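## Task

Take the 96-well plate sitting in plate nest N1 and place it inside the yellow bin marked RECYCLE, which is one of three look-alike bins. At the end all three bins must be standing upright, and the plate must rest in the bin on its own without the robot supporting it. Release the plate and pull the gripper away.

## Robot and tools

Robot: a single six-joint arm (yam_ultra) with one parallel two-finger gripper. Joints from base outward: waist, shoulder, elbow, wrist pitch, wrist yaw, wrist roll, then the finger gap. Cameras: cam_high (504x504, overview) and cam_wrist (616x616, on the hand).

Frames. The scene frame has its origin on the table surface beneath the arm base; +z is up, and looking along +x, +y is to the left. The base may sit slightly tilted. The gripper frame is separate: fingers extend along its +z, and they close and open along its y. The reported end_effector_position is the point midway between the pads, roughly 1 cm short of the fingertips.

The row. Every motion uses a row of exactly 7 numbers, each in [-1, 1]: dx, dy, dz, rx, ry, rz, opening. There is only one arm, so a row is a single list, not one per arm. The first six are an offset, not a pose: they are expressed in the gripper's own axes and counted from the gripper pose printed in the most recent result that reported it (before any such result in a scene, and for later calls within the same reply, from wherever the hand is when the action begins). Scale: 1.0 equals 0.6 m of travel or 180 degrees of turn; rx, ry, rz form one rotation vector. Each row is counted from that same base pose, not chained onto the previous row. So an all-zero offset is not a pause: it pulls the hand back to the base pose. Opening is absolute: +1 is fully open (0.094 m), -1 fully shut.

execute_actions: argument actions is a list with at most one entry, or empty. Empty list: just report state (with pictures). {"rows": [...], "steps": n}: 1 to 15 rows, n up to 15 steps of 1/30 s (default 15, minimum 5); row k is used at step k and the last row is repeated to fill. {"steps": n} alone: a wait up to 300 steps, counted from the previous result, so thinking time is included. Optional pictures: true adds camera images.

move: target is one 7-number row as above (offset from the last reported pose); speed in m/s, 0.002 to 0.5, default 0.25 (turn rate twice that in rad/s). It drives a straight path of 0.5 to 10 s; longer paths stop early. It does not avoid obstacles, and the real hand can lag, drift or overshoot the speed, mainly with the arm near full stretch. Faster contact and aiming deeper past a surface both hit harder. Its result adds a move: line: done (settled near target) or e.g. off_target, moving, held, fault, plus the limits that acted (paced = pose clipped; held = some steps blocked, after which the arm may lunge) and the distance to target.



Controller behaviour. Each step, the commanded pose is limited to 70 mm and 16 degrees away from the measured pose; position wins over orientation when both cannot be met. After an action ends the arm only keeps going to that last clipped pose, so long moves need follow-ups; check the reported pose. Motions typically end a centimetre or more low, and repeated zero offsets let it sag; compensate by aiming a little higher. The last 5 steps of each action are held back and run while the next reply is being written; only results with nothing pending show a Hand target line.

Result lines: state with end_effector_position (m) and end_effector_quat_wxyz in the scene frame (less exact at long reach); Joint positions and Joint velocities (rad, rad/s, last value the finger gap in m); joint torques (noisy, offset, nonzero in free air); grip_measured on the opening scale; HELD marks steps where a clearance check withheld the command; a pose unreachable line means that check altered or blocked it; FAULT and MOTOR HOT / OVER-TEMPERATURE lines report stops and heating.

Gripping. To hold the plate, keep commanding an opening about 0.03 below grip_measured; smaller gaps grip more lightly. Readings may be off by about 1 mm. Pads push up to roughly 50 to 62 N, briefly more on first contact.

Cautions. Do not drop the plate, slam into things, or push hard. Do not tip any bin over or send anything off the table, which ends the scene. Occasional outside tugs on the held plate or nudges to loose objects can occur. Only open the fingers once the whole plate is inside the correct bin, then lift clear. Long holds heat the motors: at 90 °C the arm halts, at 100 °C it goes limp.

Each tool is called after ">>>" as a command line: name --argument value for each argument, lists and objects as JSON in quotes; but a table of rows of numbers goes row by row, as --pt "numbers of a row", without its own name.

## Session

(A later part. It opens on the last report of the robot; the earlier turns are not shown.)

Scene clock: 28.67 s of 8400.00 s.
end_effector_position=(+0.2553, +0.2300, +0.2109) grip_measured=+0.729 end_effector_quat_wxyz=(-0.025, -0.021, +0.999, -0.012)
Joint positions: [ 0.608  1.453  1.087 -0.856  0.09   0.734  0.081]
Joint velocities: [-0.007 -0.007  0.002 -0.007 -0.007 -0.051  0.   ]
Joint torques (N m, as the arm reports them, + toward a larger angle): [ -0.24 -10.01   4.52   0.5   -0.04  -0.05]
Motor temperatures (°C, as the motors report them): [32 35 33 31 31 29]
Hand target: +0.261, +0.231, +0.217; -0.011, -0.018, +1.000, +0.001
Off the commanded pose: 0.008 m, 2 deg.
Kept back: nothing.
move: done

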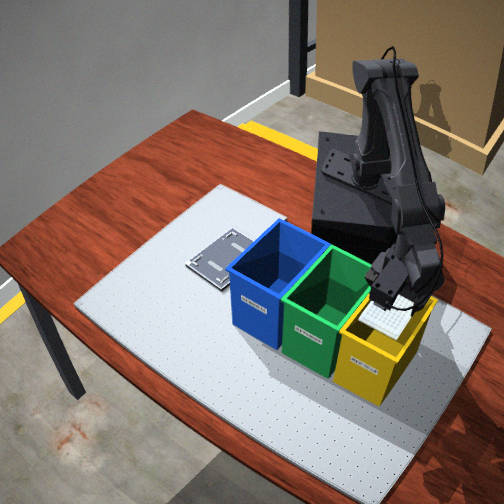

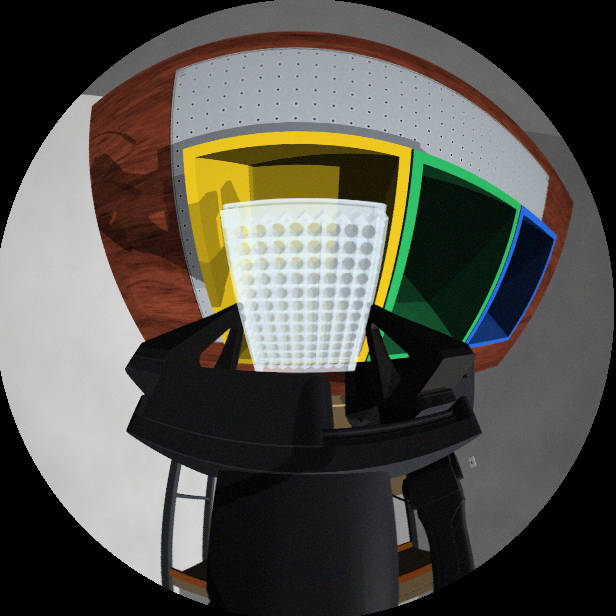

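>>> move --target '[-0.02, 0.015, 0.068, 0.0, 0.0, 0.003, 0.695]' --speed 0.08

>>> zoom_image --camera "cam_wrist" --region '[125, 90, 485, 400]'

>>> zoom_image --camera "cam_high" --region '[320, 240, 470, 390]'

Scene clock: 30.43 s of 8400.00 s.
end_effector_position=(+0.2632, +0.2394, +0.1727) grip_measured=+0.729 end_effector_quat_wxyz=(-0.027, -0.018, +0.999, -0.014)
Joint positions: [ 0.599  1.58   1.087 -0.733  0.087  0.732  0.081]
Joint velocities: [ 0.007  0.017 -0.027 -0.007  0.007  0.095 -0.   ]
Joint torques (N m, as the arm reports them, + toward a larger angle): [-0.15 -7.9   4.29  0.45 -0.04 -0.04]
Motor temperatures (°C, as the motors report them): [32 35 33 31 31 29]
Hand target: +0.265, +0.238, +0.170; -0.025, -0.016, +0.999, -0.012
Off the commanded pose: 0.004 m, 0 deg.
Kept back: nothing.
move: done

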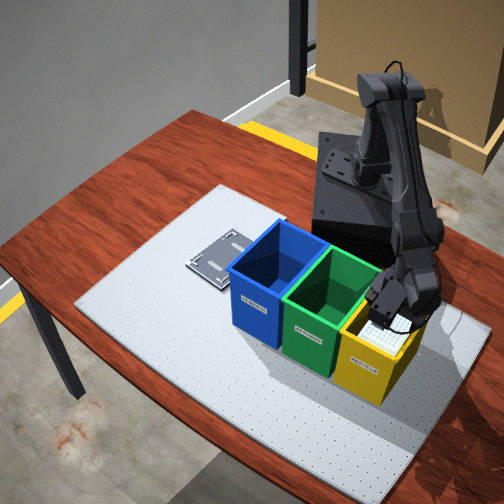

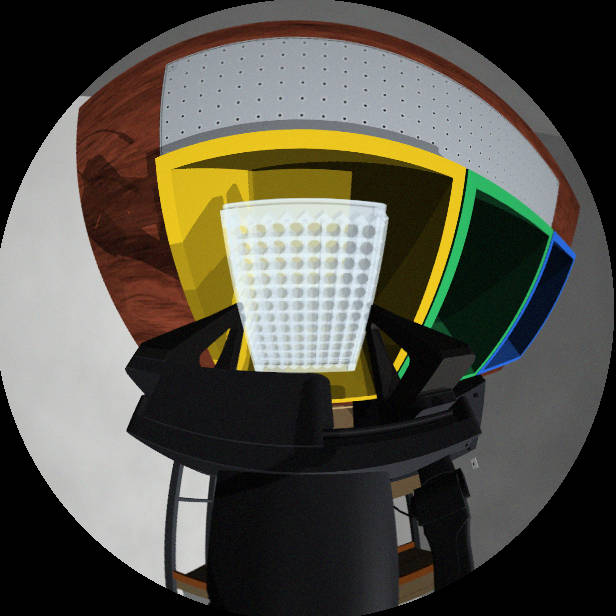

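Region (125, 90, 485, 400) of cam_wrist's 616x616 image, scaled by 1.400, with more detail than that image has; it fills the top 434 rows of this view, and the rest is white.

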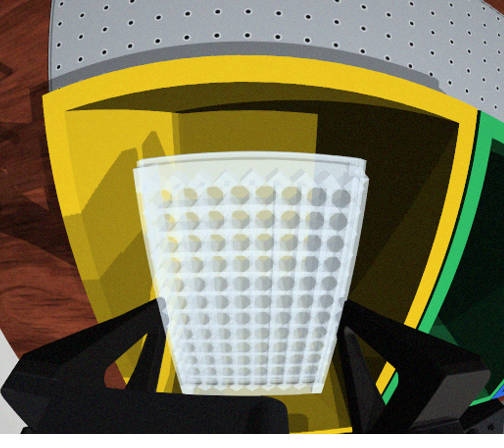

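Region (320, 240, 470, 390) of cam_high's 504x504 image, scaled by 3.360, with more detail than that image has.

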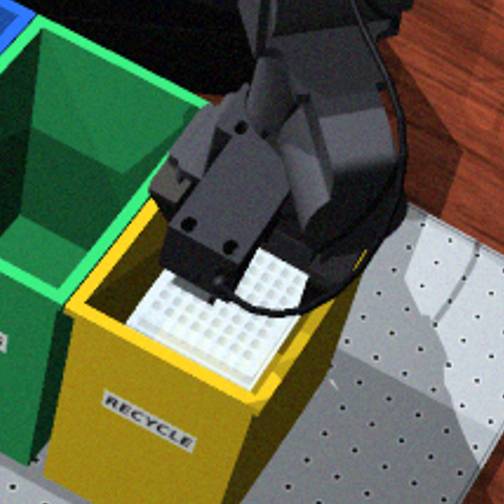

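>>> execute_actions --actions '[{"rows": [[0, -0.003, 0.003, 0, 0, 0, 0.695], [0, -0.006, 0.004, 0, 0, 0, 0.695], [0, -0.008, 0.005, 0, 0, 0, 0.695], [0, -0.010, 0.005, 0, 0, 0, 0.695], [0, -0.010, 0.005, 0, 0, 0, 0.695], [0, -0.010, 0.005, 0, 0, 0, 0.695], [0, -0.010, 0.005, 0, 0, 0, 0.695], [0, -0.010, 0.005, 0, 0, 0, 0.84]], "steps": 15}]' --pictures false

>>> move --target '[0.0, 0.0, -0.17, 0.0, 0.0, 0.0, 0.84]' --speed 0.2

Scene clock: 31.27 s of 8400.00 s.
end_effector_position=(+0.2647, +0.2382, +0.1725) grip_measured=+0.836 end_effector_quat_wxyz=(-0.026, -0.019, +0.999, -0.014)
Joint positions: [ 0.593  1.58   1.087 -0.732  0.086  0.725  0.086]
Joint velocities: [ 0.012  0.002 -0.017  0.037 -0.007 -0.037  0.005]
Joint torques (N m, as the arm reports them, + toward a larger angle): [-0.12 -8.77  3.22  0.46 -0.04 -0.06]
Motor temperatures (°C, as the motors report them): [32 35 33 31 31 29]
Steps of this call (steps 1 to 15: nothing new was sent; steps 16 to 25: the first 10 steps of this action). Readings (end_effector_position):
16: (+0.2634, +0.2396, +0.1726)
17: (+0.2634, +0.2396, +0.1726)
19: (+0.2635, +0.2395, +0.1726)
23: (+0.2646, +0.2383, +0.1725)
25: the state above

Scene clock: 32.70 s of 8400.00 s.
end_effector_position=(+0.2645, +0.2376, +0.2615) grip_measured=+0.838 end_effector_quat_wxyz=(-0.041, -0.018, +0.999, -0.022)
Joint positions: [ 0.62   1.449  1.298 -1.109  0.086  0.754  0.086]
Joint velocities: [ 0.007 -0.002  0.012 -0.037  0.007 -0.037 -0.001]
Joint torques (N m, as the arm reports them, + toward a larger angle): [ 1.76 -9.31  7.64  0.09  0.16  0.07]
Motor temperatures (°C, as the motors report them): [32 35 33 31 31 29]
Hand target: +0.269, +0.242, +0.274; -0.027, -0.019, +0.999, -0.014
Off your previous action's commanded pose: 0.006 m, 0 deg at its last step (step 5 of this call).
Off the commanded pose: 0.014 m, 2 deg.
Kept back: nothing.
move: off_target

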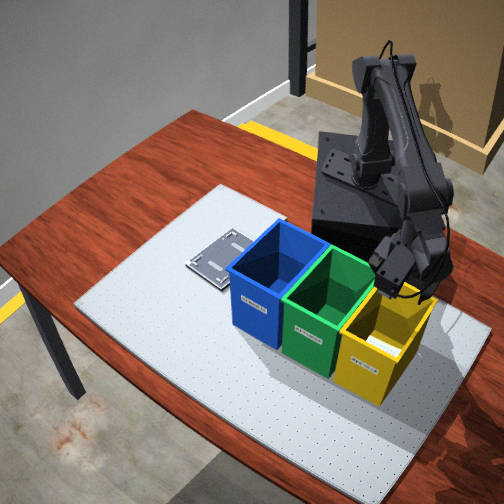

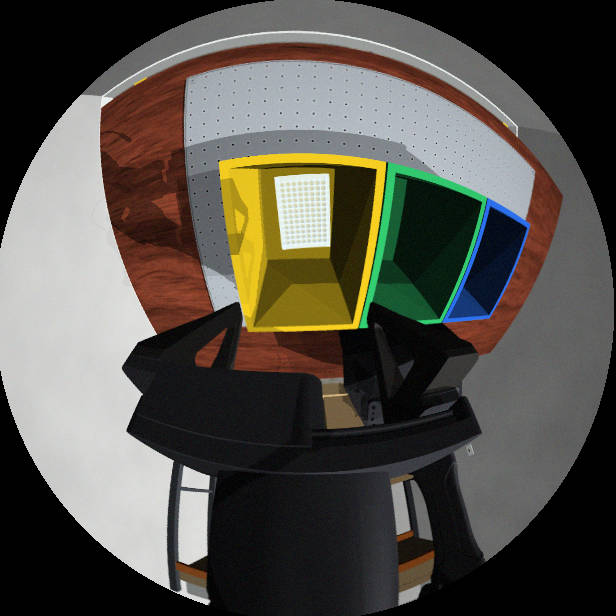

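>>> finished_scene --scene 1

The scene is finished: the task was done.


## Next scene

Take the 96-well plate sitting in plate nest N1 and place it inside the blue bin marked GENERAL, which is one of three look-alike bins. At the end all three bins must be standing upright, and the plate must rest in the bin on its own without the robot supporting it. Release the plate and pull the gripper away.

>>> execute_actions --actions '[]'

Scene clock: 0.00 s of 8400.00 s.
end_effector_position=(+0.1826, -0.1704, +0.3780) grip_measured=+1.000 end_effector_quat_wxyz=(+0.389, +0.721, +0.556, +0.139)
Joint positions: [-1.912  1.016  0.653 -0.887 -1.06   0.468  0.094]
Joint velocities: [-0.012 -0.017 -0.017 -0.037 -0.007  0.037  0.   ]
Joint torques (N m, as the arm reports them, + toward a larger angle): no reading
Motor temperatures (°C, as the motors report them): [32 33 32 31 31 29]
Hand target: +0.184, -0.172, +0.384; +0.398, +0.713, +0.562, +0.133

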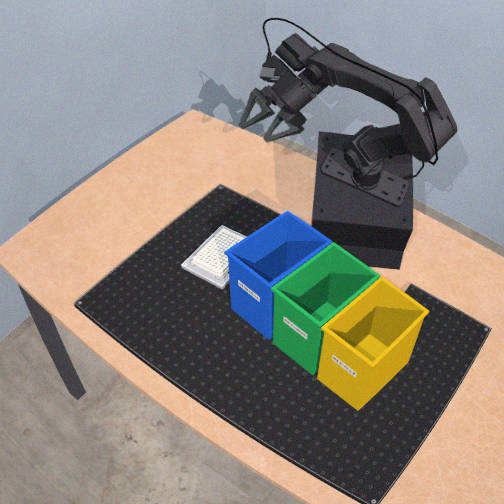

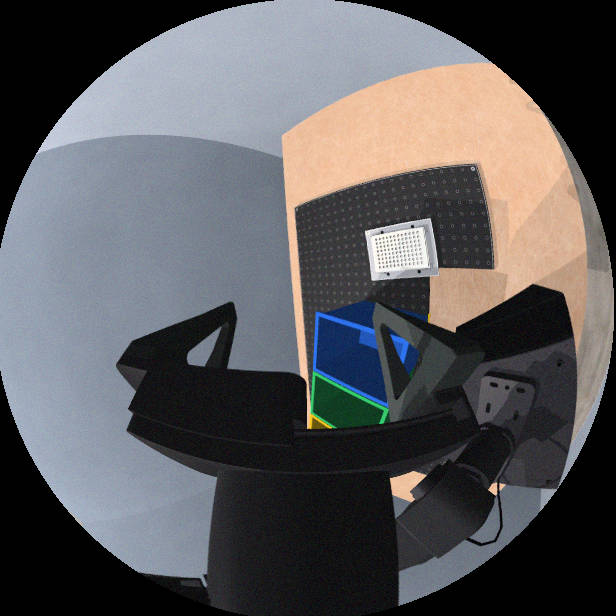

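>>> zoom_image --camera "cam_wrist" --region '[350, 200, 450, 300]'

>>> zoom_image --camera "cam_wrist" --region '[290, 280, 450, 440]'

>>> zoom_image --camera "cam_high" --region '[170, 190, 350, 350]'

>>> zoom_image --camera "cam_wrist" --region '[200, 260, 420, 400]'

Region (350, 200, 450, 300) of cam_wrist's 616x616 image, scaled by 5.040, with more detail than that image has.

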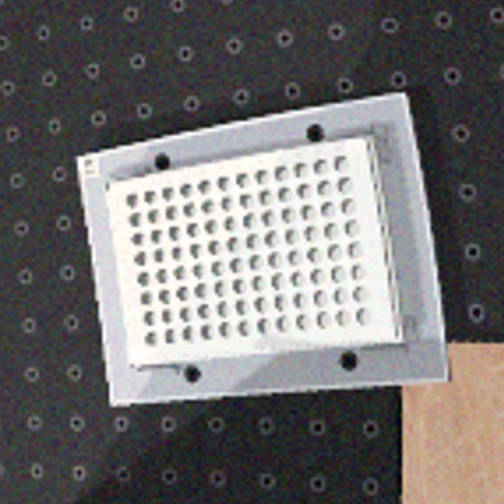

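Region (290, 280, 450, 440) of cam_wrist's 616x616 image, scaled by 3.150, with more detail than that image has.

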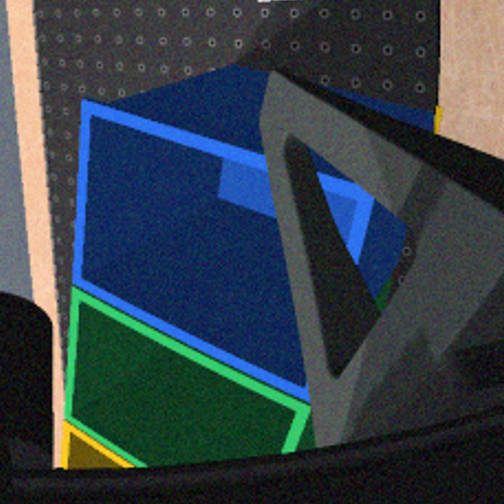

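Region (170, 190, 350, 350) of cam_high's 504x504 image, scaled by 2.800, with more detail than that image has.

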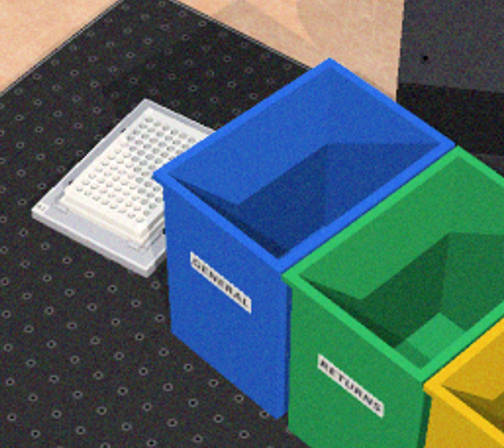

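Region (200, 260, 420, 400) of cam_wrist's 616x616 image, scaled by 2.291, with more detail than that image has; it fills the top 321 rows of this view, and the rest is white.

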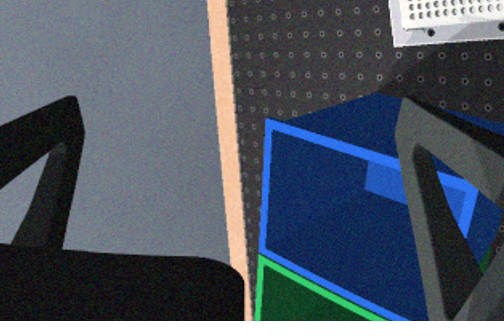

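>>> move --target '[0.0444, -0.2565, 0.4341, 0.0928, 0.3008, -0.5676, 1.0]' --speed 0.45

>>> zoom_image --camera "cam_wrist" --region '[205, 170, 405, 370]'

Scene clock: 5.37 s of 8400.00 s.
end_effector_position=(+0.2309, -0.2287, +0.0887) grip_measured=+1.000 end_effector_quat_wxyz=(-0.018, -0.027, +0.999, +0.018)
Joint positions: [-1.03   2.179  1.035 -0.395 -0.402 -0.904  0.094]
Joint velocities: [-0.002  0.017  0.007  0.037  0.007 -0.066  0.   ]
Joint torques (N m, as the arm reports them, + toward a larger angle): [-3.92 -7.57  5.65  0.49  0.05 -0.03]
Motor temperatures (°C, as the motors report them): [32 33 33 31 31 29]
Hand target: +0.240, -0.241, +0.090; -0.008, -0.038, +0.999, +0.003
Off the commanded pose: 0.022 m, 3 deg.
Kept back: nothing.
move: off_target

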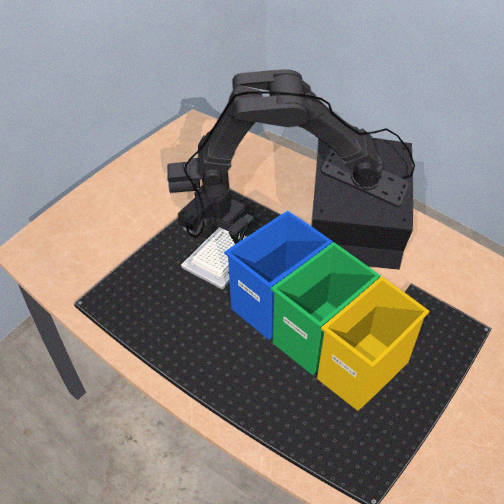

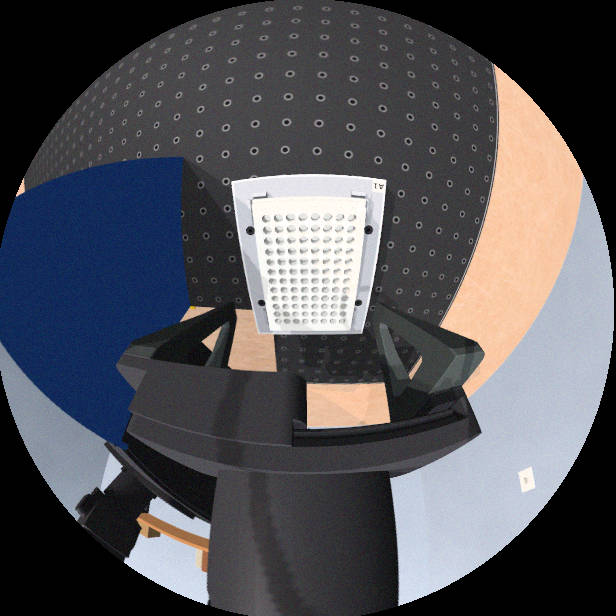

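Region (205, 170, 405, 370) of cam_wrist's 616x616 image, scaled by 2.520, with more detail than that image has.

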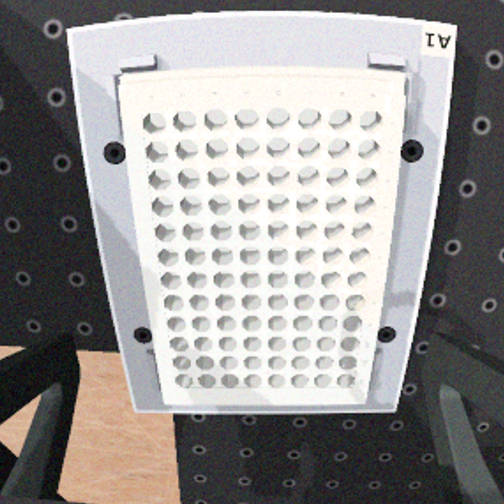

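>>> move --target '[-0.0037, -0.007, 0.058, 0.0077, -0.0072, -0.0065, 1.0]' --speed 0.1

>>> zoom_image --camera "cam_wrist" --region '[205, 180, 405, 380]'

Scene clock: 7.20 s of 8400.00 s.
end_effector_position=(+0.2360, -0.2349, +0.0580) grip_measured=+1.000 end_effector_quat_wxyz=(-0.006, -0.041, +0.999, +0.005)
Joint positions: [-0.996  2.271  1.035 -0.249 -0.401 -0.88   0.094]
Joint velocities: [ 0.007 -0.007  0.012 -0.022 -0.037  0.007  0.   ]
Joint torques (N m, as the arm reports them, + toward a larger angle): [-3.6  -8.03  1.84  0.57  0.    0.07]
Motor temperatures (°C, as the motors report them): [32 33 33 31 31 29]
Hand target: +0.232, -0.232, +0.054; -0.006, -0.038, +0.999, +0.007
Off the commanded pose: 0.007 m, 0 deg.
Kept back: nothing.
move: done

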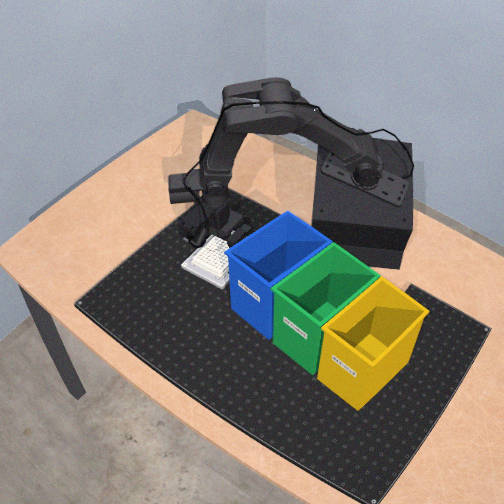

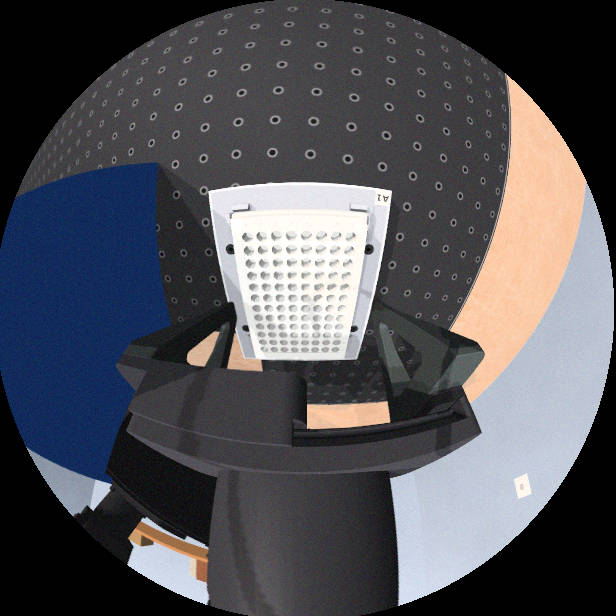

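Region (205, 180, 405, 380) of cam_wrist's 616x616 image, scaled by 2.520, with more detail than that image has.

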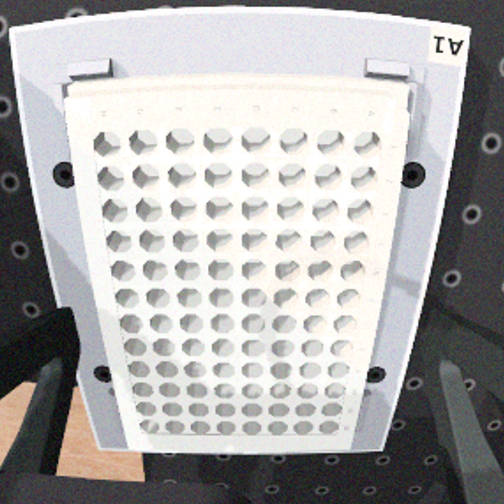

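>>> move --target '[0.006, 0.0055, 0.038, 0.0, 0.0, 0.002, 1.0]' --speed 0.06

>>> zoom_image --camera "cam_wrist" --region '[195, 190, 415, 390]'

Scene clock: 8.47 s of 8400.00 s.
end_effector_position=(+0.2341, -0.2328, +0.0391) grip_measured=+1.000 end_effector_quat_wxyz=(-0.005, -0.041, +0.999, +0.006)
Joint positions: [-0.974  2.328  1.035 -0.185 -0.401 -0.855  0.094]
Joint velocities: [ 0.002 -0.022  0.022  0.022  0.022 -0.022  0.   ]
Joint torques (N m, as the arm reports them, + toward a larger angle): [-3.61 -7.98  2.07  0.57  0.04  0.08]
Motor temperatures (°C, as the motors report them): [32 33 33 31 31 29]
Hand target: +0.231, -0.232, +0.036; -0.006, -0.038, +0.999, +0.005
Off the commanded pose: 0.005 m, 0 deg.
Kept back: nothing.
move: done

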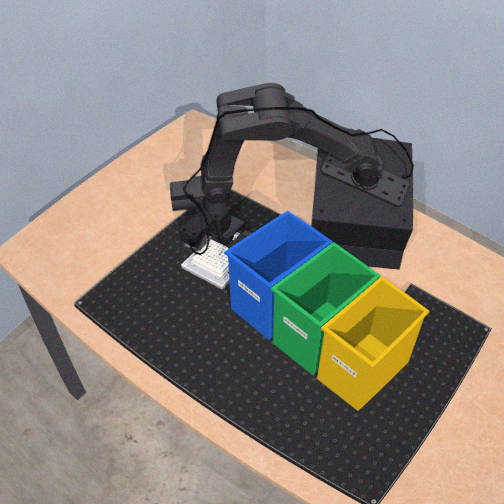

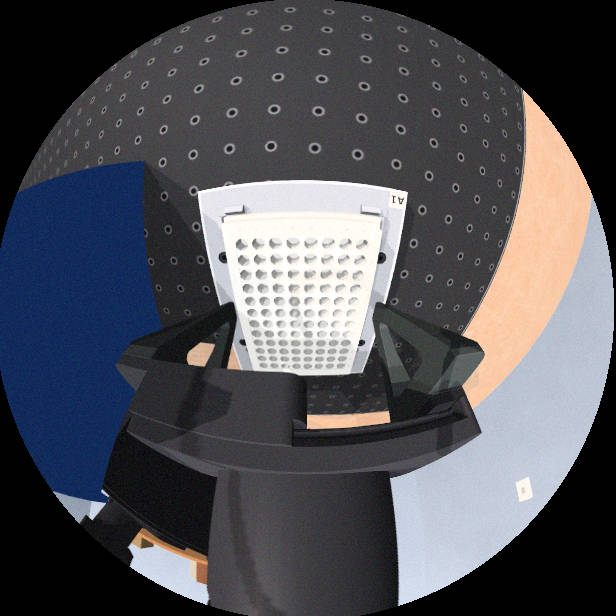

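Region (195, 190, 415, 390) of cam_wrist's 616x616 image, scaled by 2.291, with more detail than that image has; it fills the top 458 rows of this view, and the rest is white.

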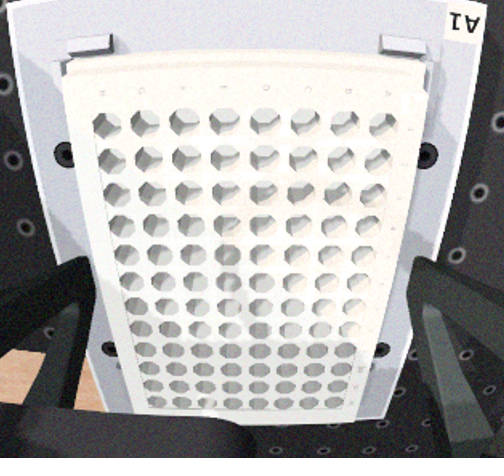

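>>> execute_actions --actions '[{"rows": [[0.002, 0.003, 0.006, 0, 0, 0, 0.95], [0.002, 0.003, 0.007, 0, 0, 0, 0.91], [0.002, 0.003, 0.007, 0, 0, 0, 0.87], [0.002, 0.003, 0.007, 0, 0, 0, 0.84], [0.002, 0.003, 0.007, 0, 0, 0, 0.82], [0.002, 0.003, 0.007, 0, 0, 0, 0.80], [0.002, 0.003, 0.007, 0, 0, 0, 0.78], [0.002, 0.003, 0.005, 0, 0, 0, 0.765], [0.002, 0.003, 0.004, 0, 0, 0, 0.75], [0.002, 0.003, 0.003, 0, 0, 0, 0.735], [0.002, 0.003, 0.002, 0, 0, 0, 0.72], [0.002, 0.003, 0.001, 0, 0, 0, 0.71], [0.002, 0.003, 0.0, 0, 0, 0, 0.70]], "steps": 15}]' --pictures false

>>> execute_actions --actions '[{"steps": 7}]' --pictures false

Scene clock: 9.33 s of 8400.00 s.
end_effector_position=(+0.2350, -0.2319, +0.0386) grip_measured=+0.747 end_effector_quat_wxyz=(-0.005, -0.042, +0.999, +0.006)
Joint positions: [-0.97   2.328  1.035 -0.183 -0.402 -0.855  0.082]
Joint velocities: [ 0.022 -0.017 -0.002  0.022 -0.037  0.007 -0.009]
Joint torques (N m, as the arm reports them, + toward a larger angle): [-3.88 -8.6   2.02  0.46  0.02  0.04]
Motor temperatures (°C, as the motors report them): [32 34 33 31 31 29]
Steps of this call (steps 1 to 16: nothing new was sent; steps 17 to 26: the first 10 steps of this action). Readings (end_effector_position):
17: (+0.2344, -0.2331, +0.0391)
18: (+0.2344, -0.2331, +0.0391)
20: (+0.2344, -0.2331, +0.0391)
24: (+0.2349, -0.2322, +0.0388)
26: the state above

Scene clock: 9.57 s of 8400.00 s.
end_effector_position=(+0.2350, -0.2319, +0.0386) grip_measured=+0.717 end_effector_quat_wxyz=(-0.005, -0.042, +0.999, +0.006)
Joint positions: [-0.97   2.328  1.035 -0.183 -0.402 -0.855  0.081]
Joint velocities: [-0.007 -0.007 -0.007 -0.022 -0.022 -0.022 -0.   ]
Joint torques (N m, as the arm reports them, + toward a larger angle): [-4.02 -8.99  2.    0.43  0.02  0.01]
Motor temperatures (°C, as the motors report them): [32 34 33 31 31 29]
Hand target: +0.233, -0.231, +0.039; -0.005, -0.041, +0.999, +0.006
Off the commanded pose: 0.002 m, 0 deg.
Kept back: nothing.
Steps of this call (steps 1 to 5: the last 5 steps of your previous action; steps 6 to 7: nothing new was sent). Readings (end_effector_position):
1: (+0.2350, -0.2319, +0.0386)
2: (+0.2350, -0.2319, +0.0386)
4: (+0.2350, -0.2319, +0.0386)
7: the state above

>>> move --target '[0.003, 0.004, -0.355, 0.0, 0.0, 0.0, 0.675]' --speed 0.25

>>> zoom_image --camera "cam_wrist" --region '[25, 105, 265, 345]'

Scene clock: 11.70 s of 8400.00 s.
end_effector_position=(+0.2325, -0.2241, +0.2372) grip_measured=+0.706 end_effector_quat_wxyz=(-0.016, -0.042, +0.999, +0.016)
Joint positions: [-1.203  1.835  1.191 -0.963 -0.402 -1.118  0.08 ]
Joint velocities: [-0.012  0.007  0.007 -0.066 -0.022 -0.022 -0.   ]
Joint torques (N m, as the arm reports them, + toward a larger angle): [-4.75 -8.37  7.29  0.12 -0.14 -0.07]
Motor temperatures (°C, as the motors report them): [32 34 33 31 31 29]
Hand target: +0.238, -0.230, +0.250; -0.002, -0.042, +0.999, +0.005
Off the commanded pose: 0.017 m, 2 deg.
Kept back: nothing.
move: off_target

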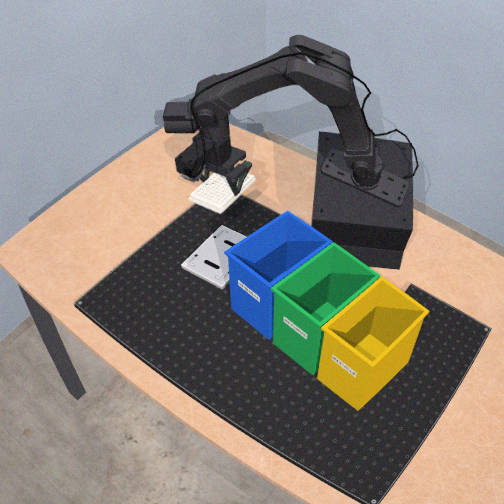

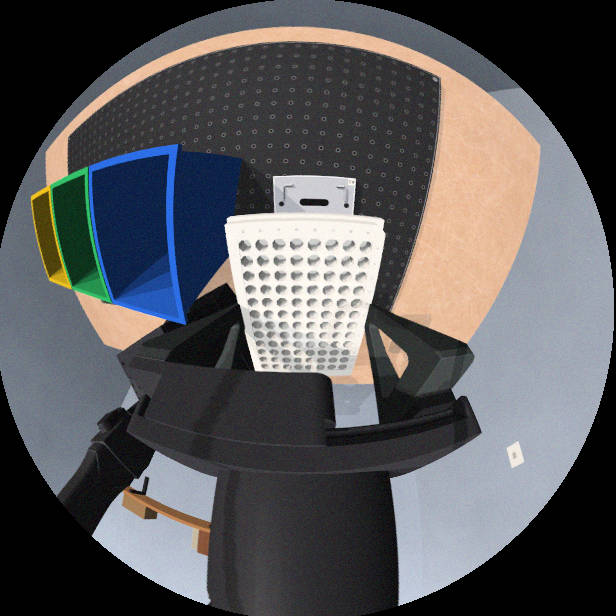

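Region (25, 105, 265, 345) of cam_wrist's 616x616 image, scaled by 2.100, with more detail than that image has.

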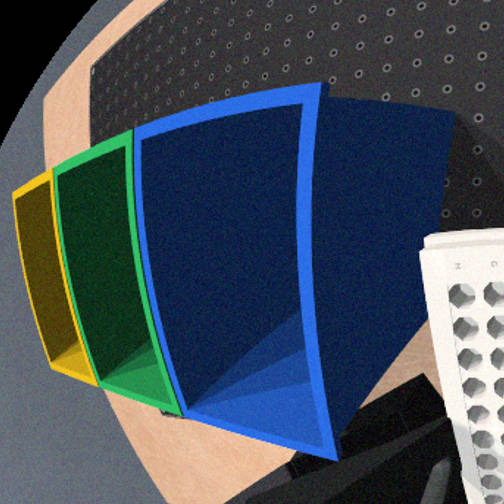

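>>> move --target '[-0.0922, 0.3057, -0.0143, 0.0073, -0.0067, 0.0746, 0.675]' --speed 0.28

>>> zoom_image --camera "cam_wrist" --region '[175, 120, 435, 380]'

Scene clock: 13.80 s of 8400.00 s.
end_effector_position=(+0.2728, -0.0397, +0.2441) grip_measured=+0.706 end_effector_quat_wxyz=(-0.016, +0.075, +0.997, +0.007)
Joint positions: [-0.622  1.313  0.903 -0.952 -0.34  -0.258  0.08 ]
Joint velocities: [-0.002  0.002 -0.002 -0.022 -0.051  0.007 -0.001]
Joint torques (N m, as the arm reports them, + toward a larger angle): [-0.79 -7.21  4.05  0.31  0.1   0.04]
Motor temperatures (°C, as the motors report them): [32 34 33 31 31 29]
Hand target: +0.269, -0.037, +0.246; -0.014, +0.074, +0.997, +0.003
Off the commanded pose: 0.007 m, 1 deg.
Kept back: nothing.
move: done

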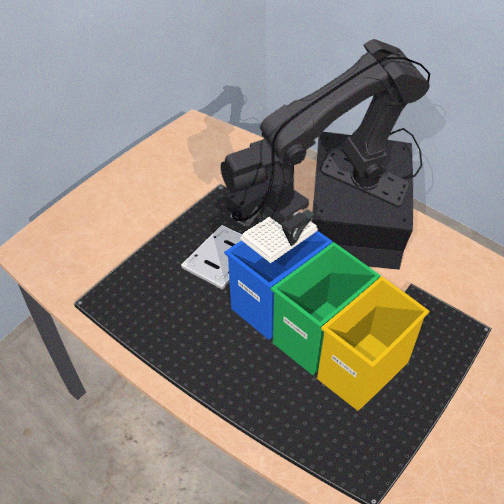

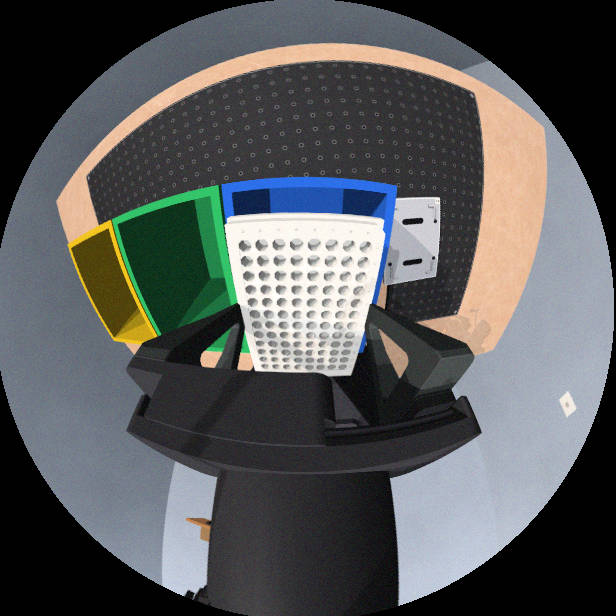

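Region (175, 120, 435, 380) of cam_wrist's 616x616 image, scaled by 1.938, with more detail than that image has.

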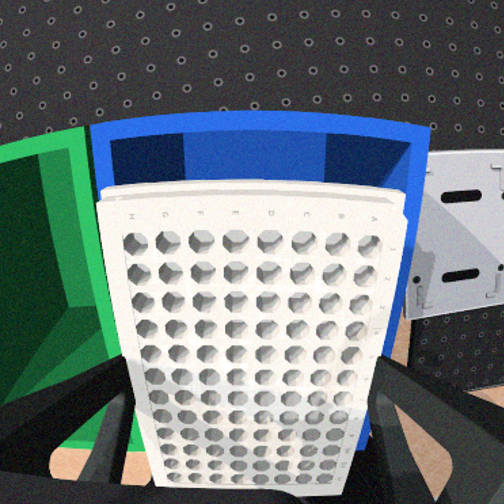

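>>> move --target '[0.013, -0.005, 0.133, 0.0, 0.0, 0.0, 0.675]' --speed 0.12

>>> zoom_image --camera "cam_wrist" --region '[125, 90, 485, 420]'

>>> zoom_image --camera "cam_high" --region '[200, 170, 350, 320]'

Scene clock: 15.60 s of 8400.00 s.
end_effector_position=(+0.2630, -0.0412, +0.1700) grip_measured=+0.706 end_effector_quat_wxyz=(-0.015, +0.075, +0.997, +0.009)
Joint positions: [-0.538  1.452  0.708 -0.589 -0.327 -0.172  0.08 ]
Joint velocities: [-0.022 -0.007  0.012 -0.007 -0.037 -0.007  0.001]
Joint torques (N m, as the arm reports them, + toward a larger angle): [-0.88 -4.51  3.49  0.56  0.1   0.05]
Motor temperatures (°C, as the motors report them): [32 34 33 31 31 29]
Hand target: +0.261, -0.042, +0.165; -0.017, +0.075, +0.997, +0.007
Off the commanded pose: 0.006 m, 0 deg.
Kept back: nothing.
move: done

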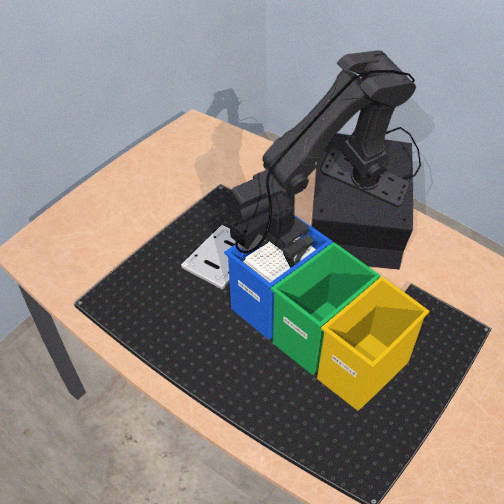

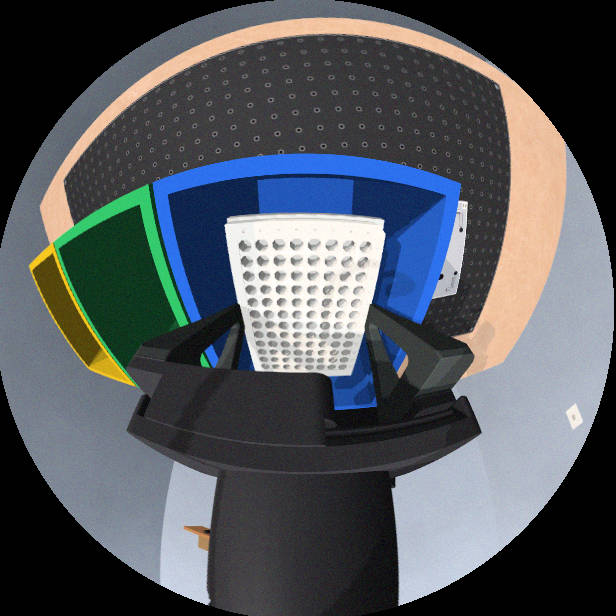

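Region (125, 90, 485, 420) of cam_wrist's 616x616 image, scaled by 1.400, with more detail than that image has; it fills the top 462 rows of this view, and the rest is white.

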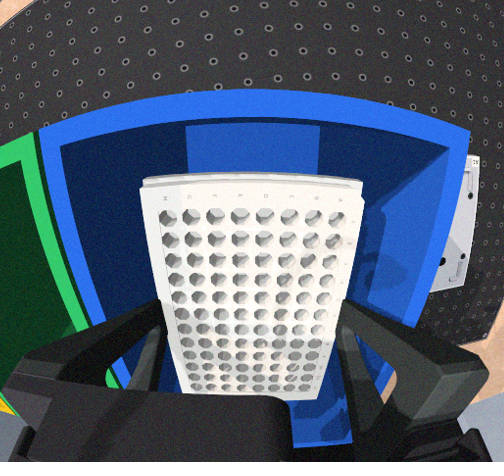

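Region (200, 170, 350, 320) of cam_high's 504x504 image, scaled by 3.360, with more detail than that image has.

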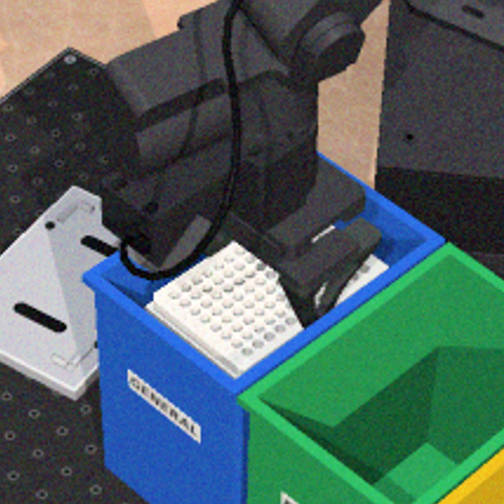

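>>> execute_actions --actions '[{"rows": [[0, 0, 0, 0, 0, 0, 0.83]], "steps": 7}]' --pictures false

>>> move --target '[0.0, 0.0, -0.16, 0.0, 0.0, 0.0, 0.83]' --speed 0.22

Scene clock: 15.87 s of 8400.00 s.
end_effector_position=(+0.2633, -0.0414, +0.1700) grip_measured=+0.819 end_effector_quat_wxyz=(-0.015, +0.075, +0.997, +0.009)
Joint positions: [-0.538  1.452  0.708 -0.588 -0.326 -0.171  0.085]
Joint velocities: [-0.007  0.027  0.002  0.081 -0.022 -0.007  0.019]
Joint torques (N m, as the arm reports them, + toward a larger angle): [-1.49 -5.39  4.39  0.32  0.    0.  ]
Motor temperatures (°C, as the motors report them): [32 34 33 31 31 29]
Steps of this call (steps 1 to 6: nothing new was sent; steps 7 to 8: the first 2 steps of this action). Readings (end_effector_position):
7: (+0.2633, -0.0414, +0.1700)
8: the state above

Scene clock: 17.30 s of 8400.00 s.
end_effector_position=(+0.2586, -0.0399, +0.2534) grip_measured=+0.828 end_effector_quat_wxyz=(-0.033, +0.076, +0.996, +0.013)
Joint positions: [-0.663  1.291  0.909 -1.03  -0.347 -0.309  0.086]
Joint velocities: [ 0.022  0.002  0.002 -0.051  0.007 -0.081  0.001]
Joint torques (N m, as the arm reports them, + toward a larger angle): [-2.72 -6.29  7.47  0.11 -0.13 -0.05]
Motor temperatures (°C, as the motors report them): [32 34 33 31 31 29]
Hand target: +0.267, -0.042, +0.265; -0.013, +0.075, +0.997, +0.010
Off your previous action's commanded pose: 0.000 m, 0 deg at its last step (step 5 of this call).
Off the commanded pose: 0.015 m, 2 deg.
Kept back: nothing.
move: off_target

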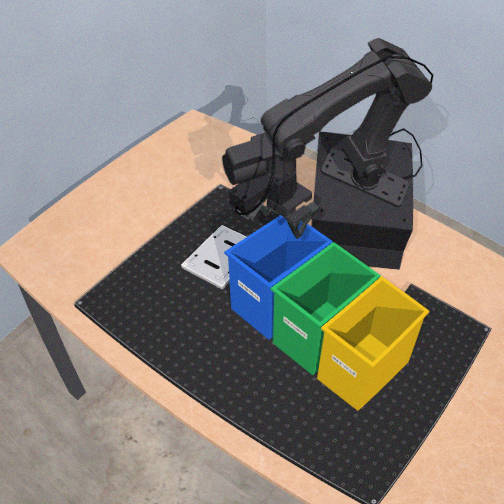

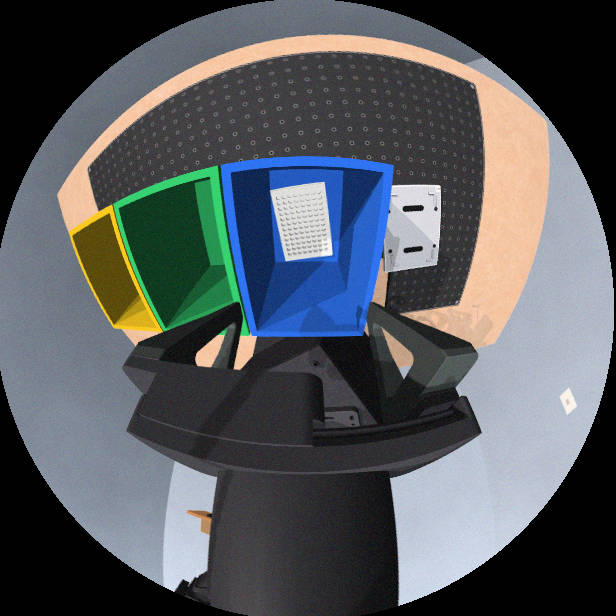

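The plate is lying at the bottom of the blue GENERAL bin. All three bins are upright and the gripper is clear.

>>> finished_scene --scene 2

The scene is finished: the task was done.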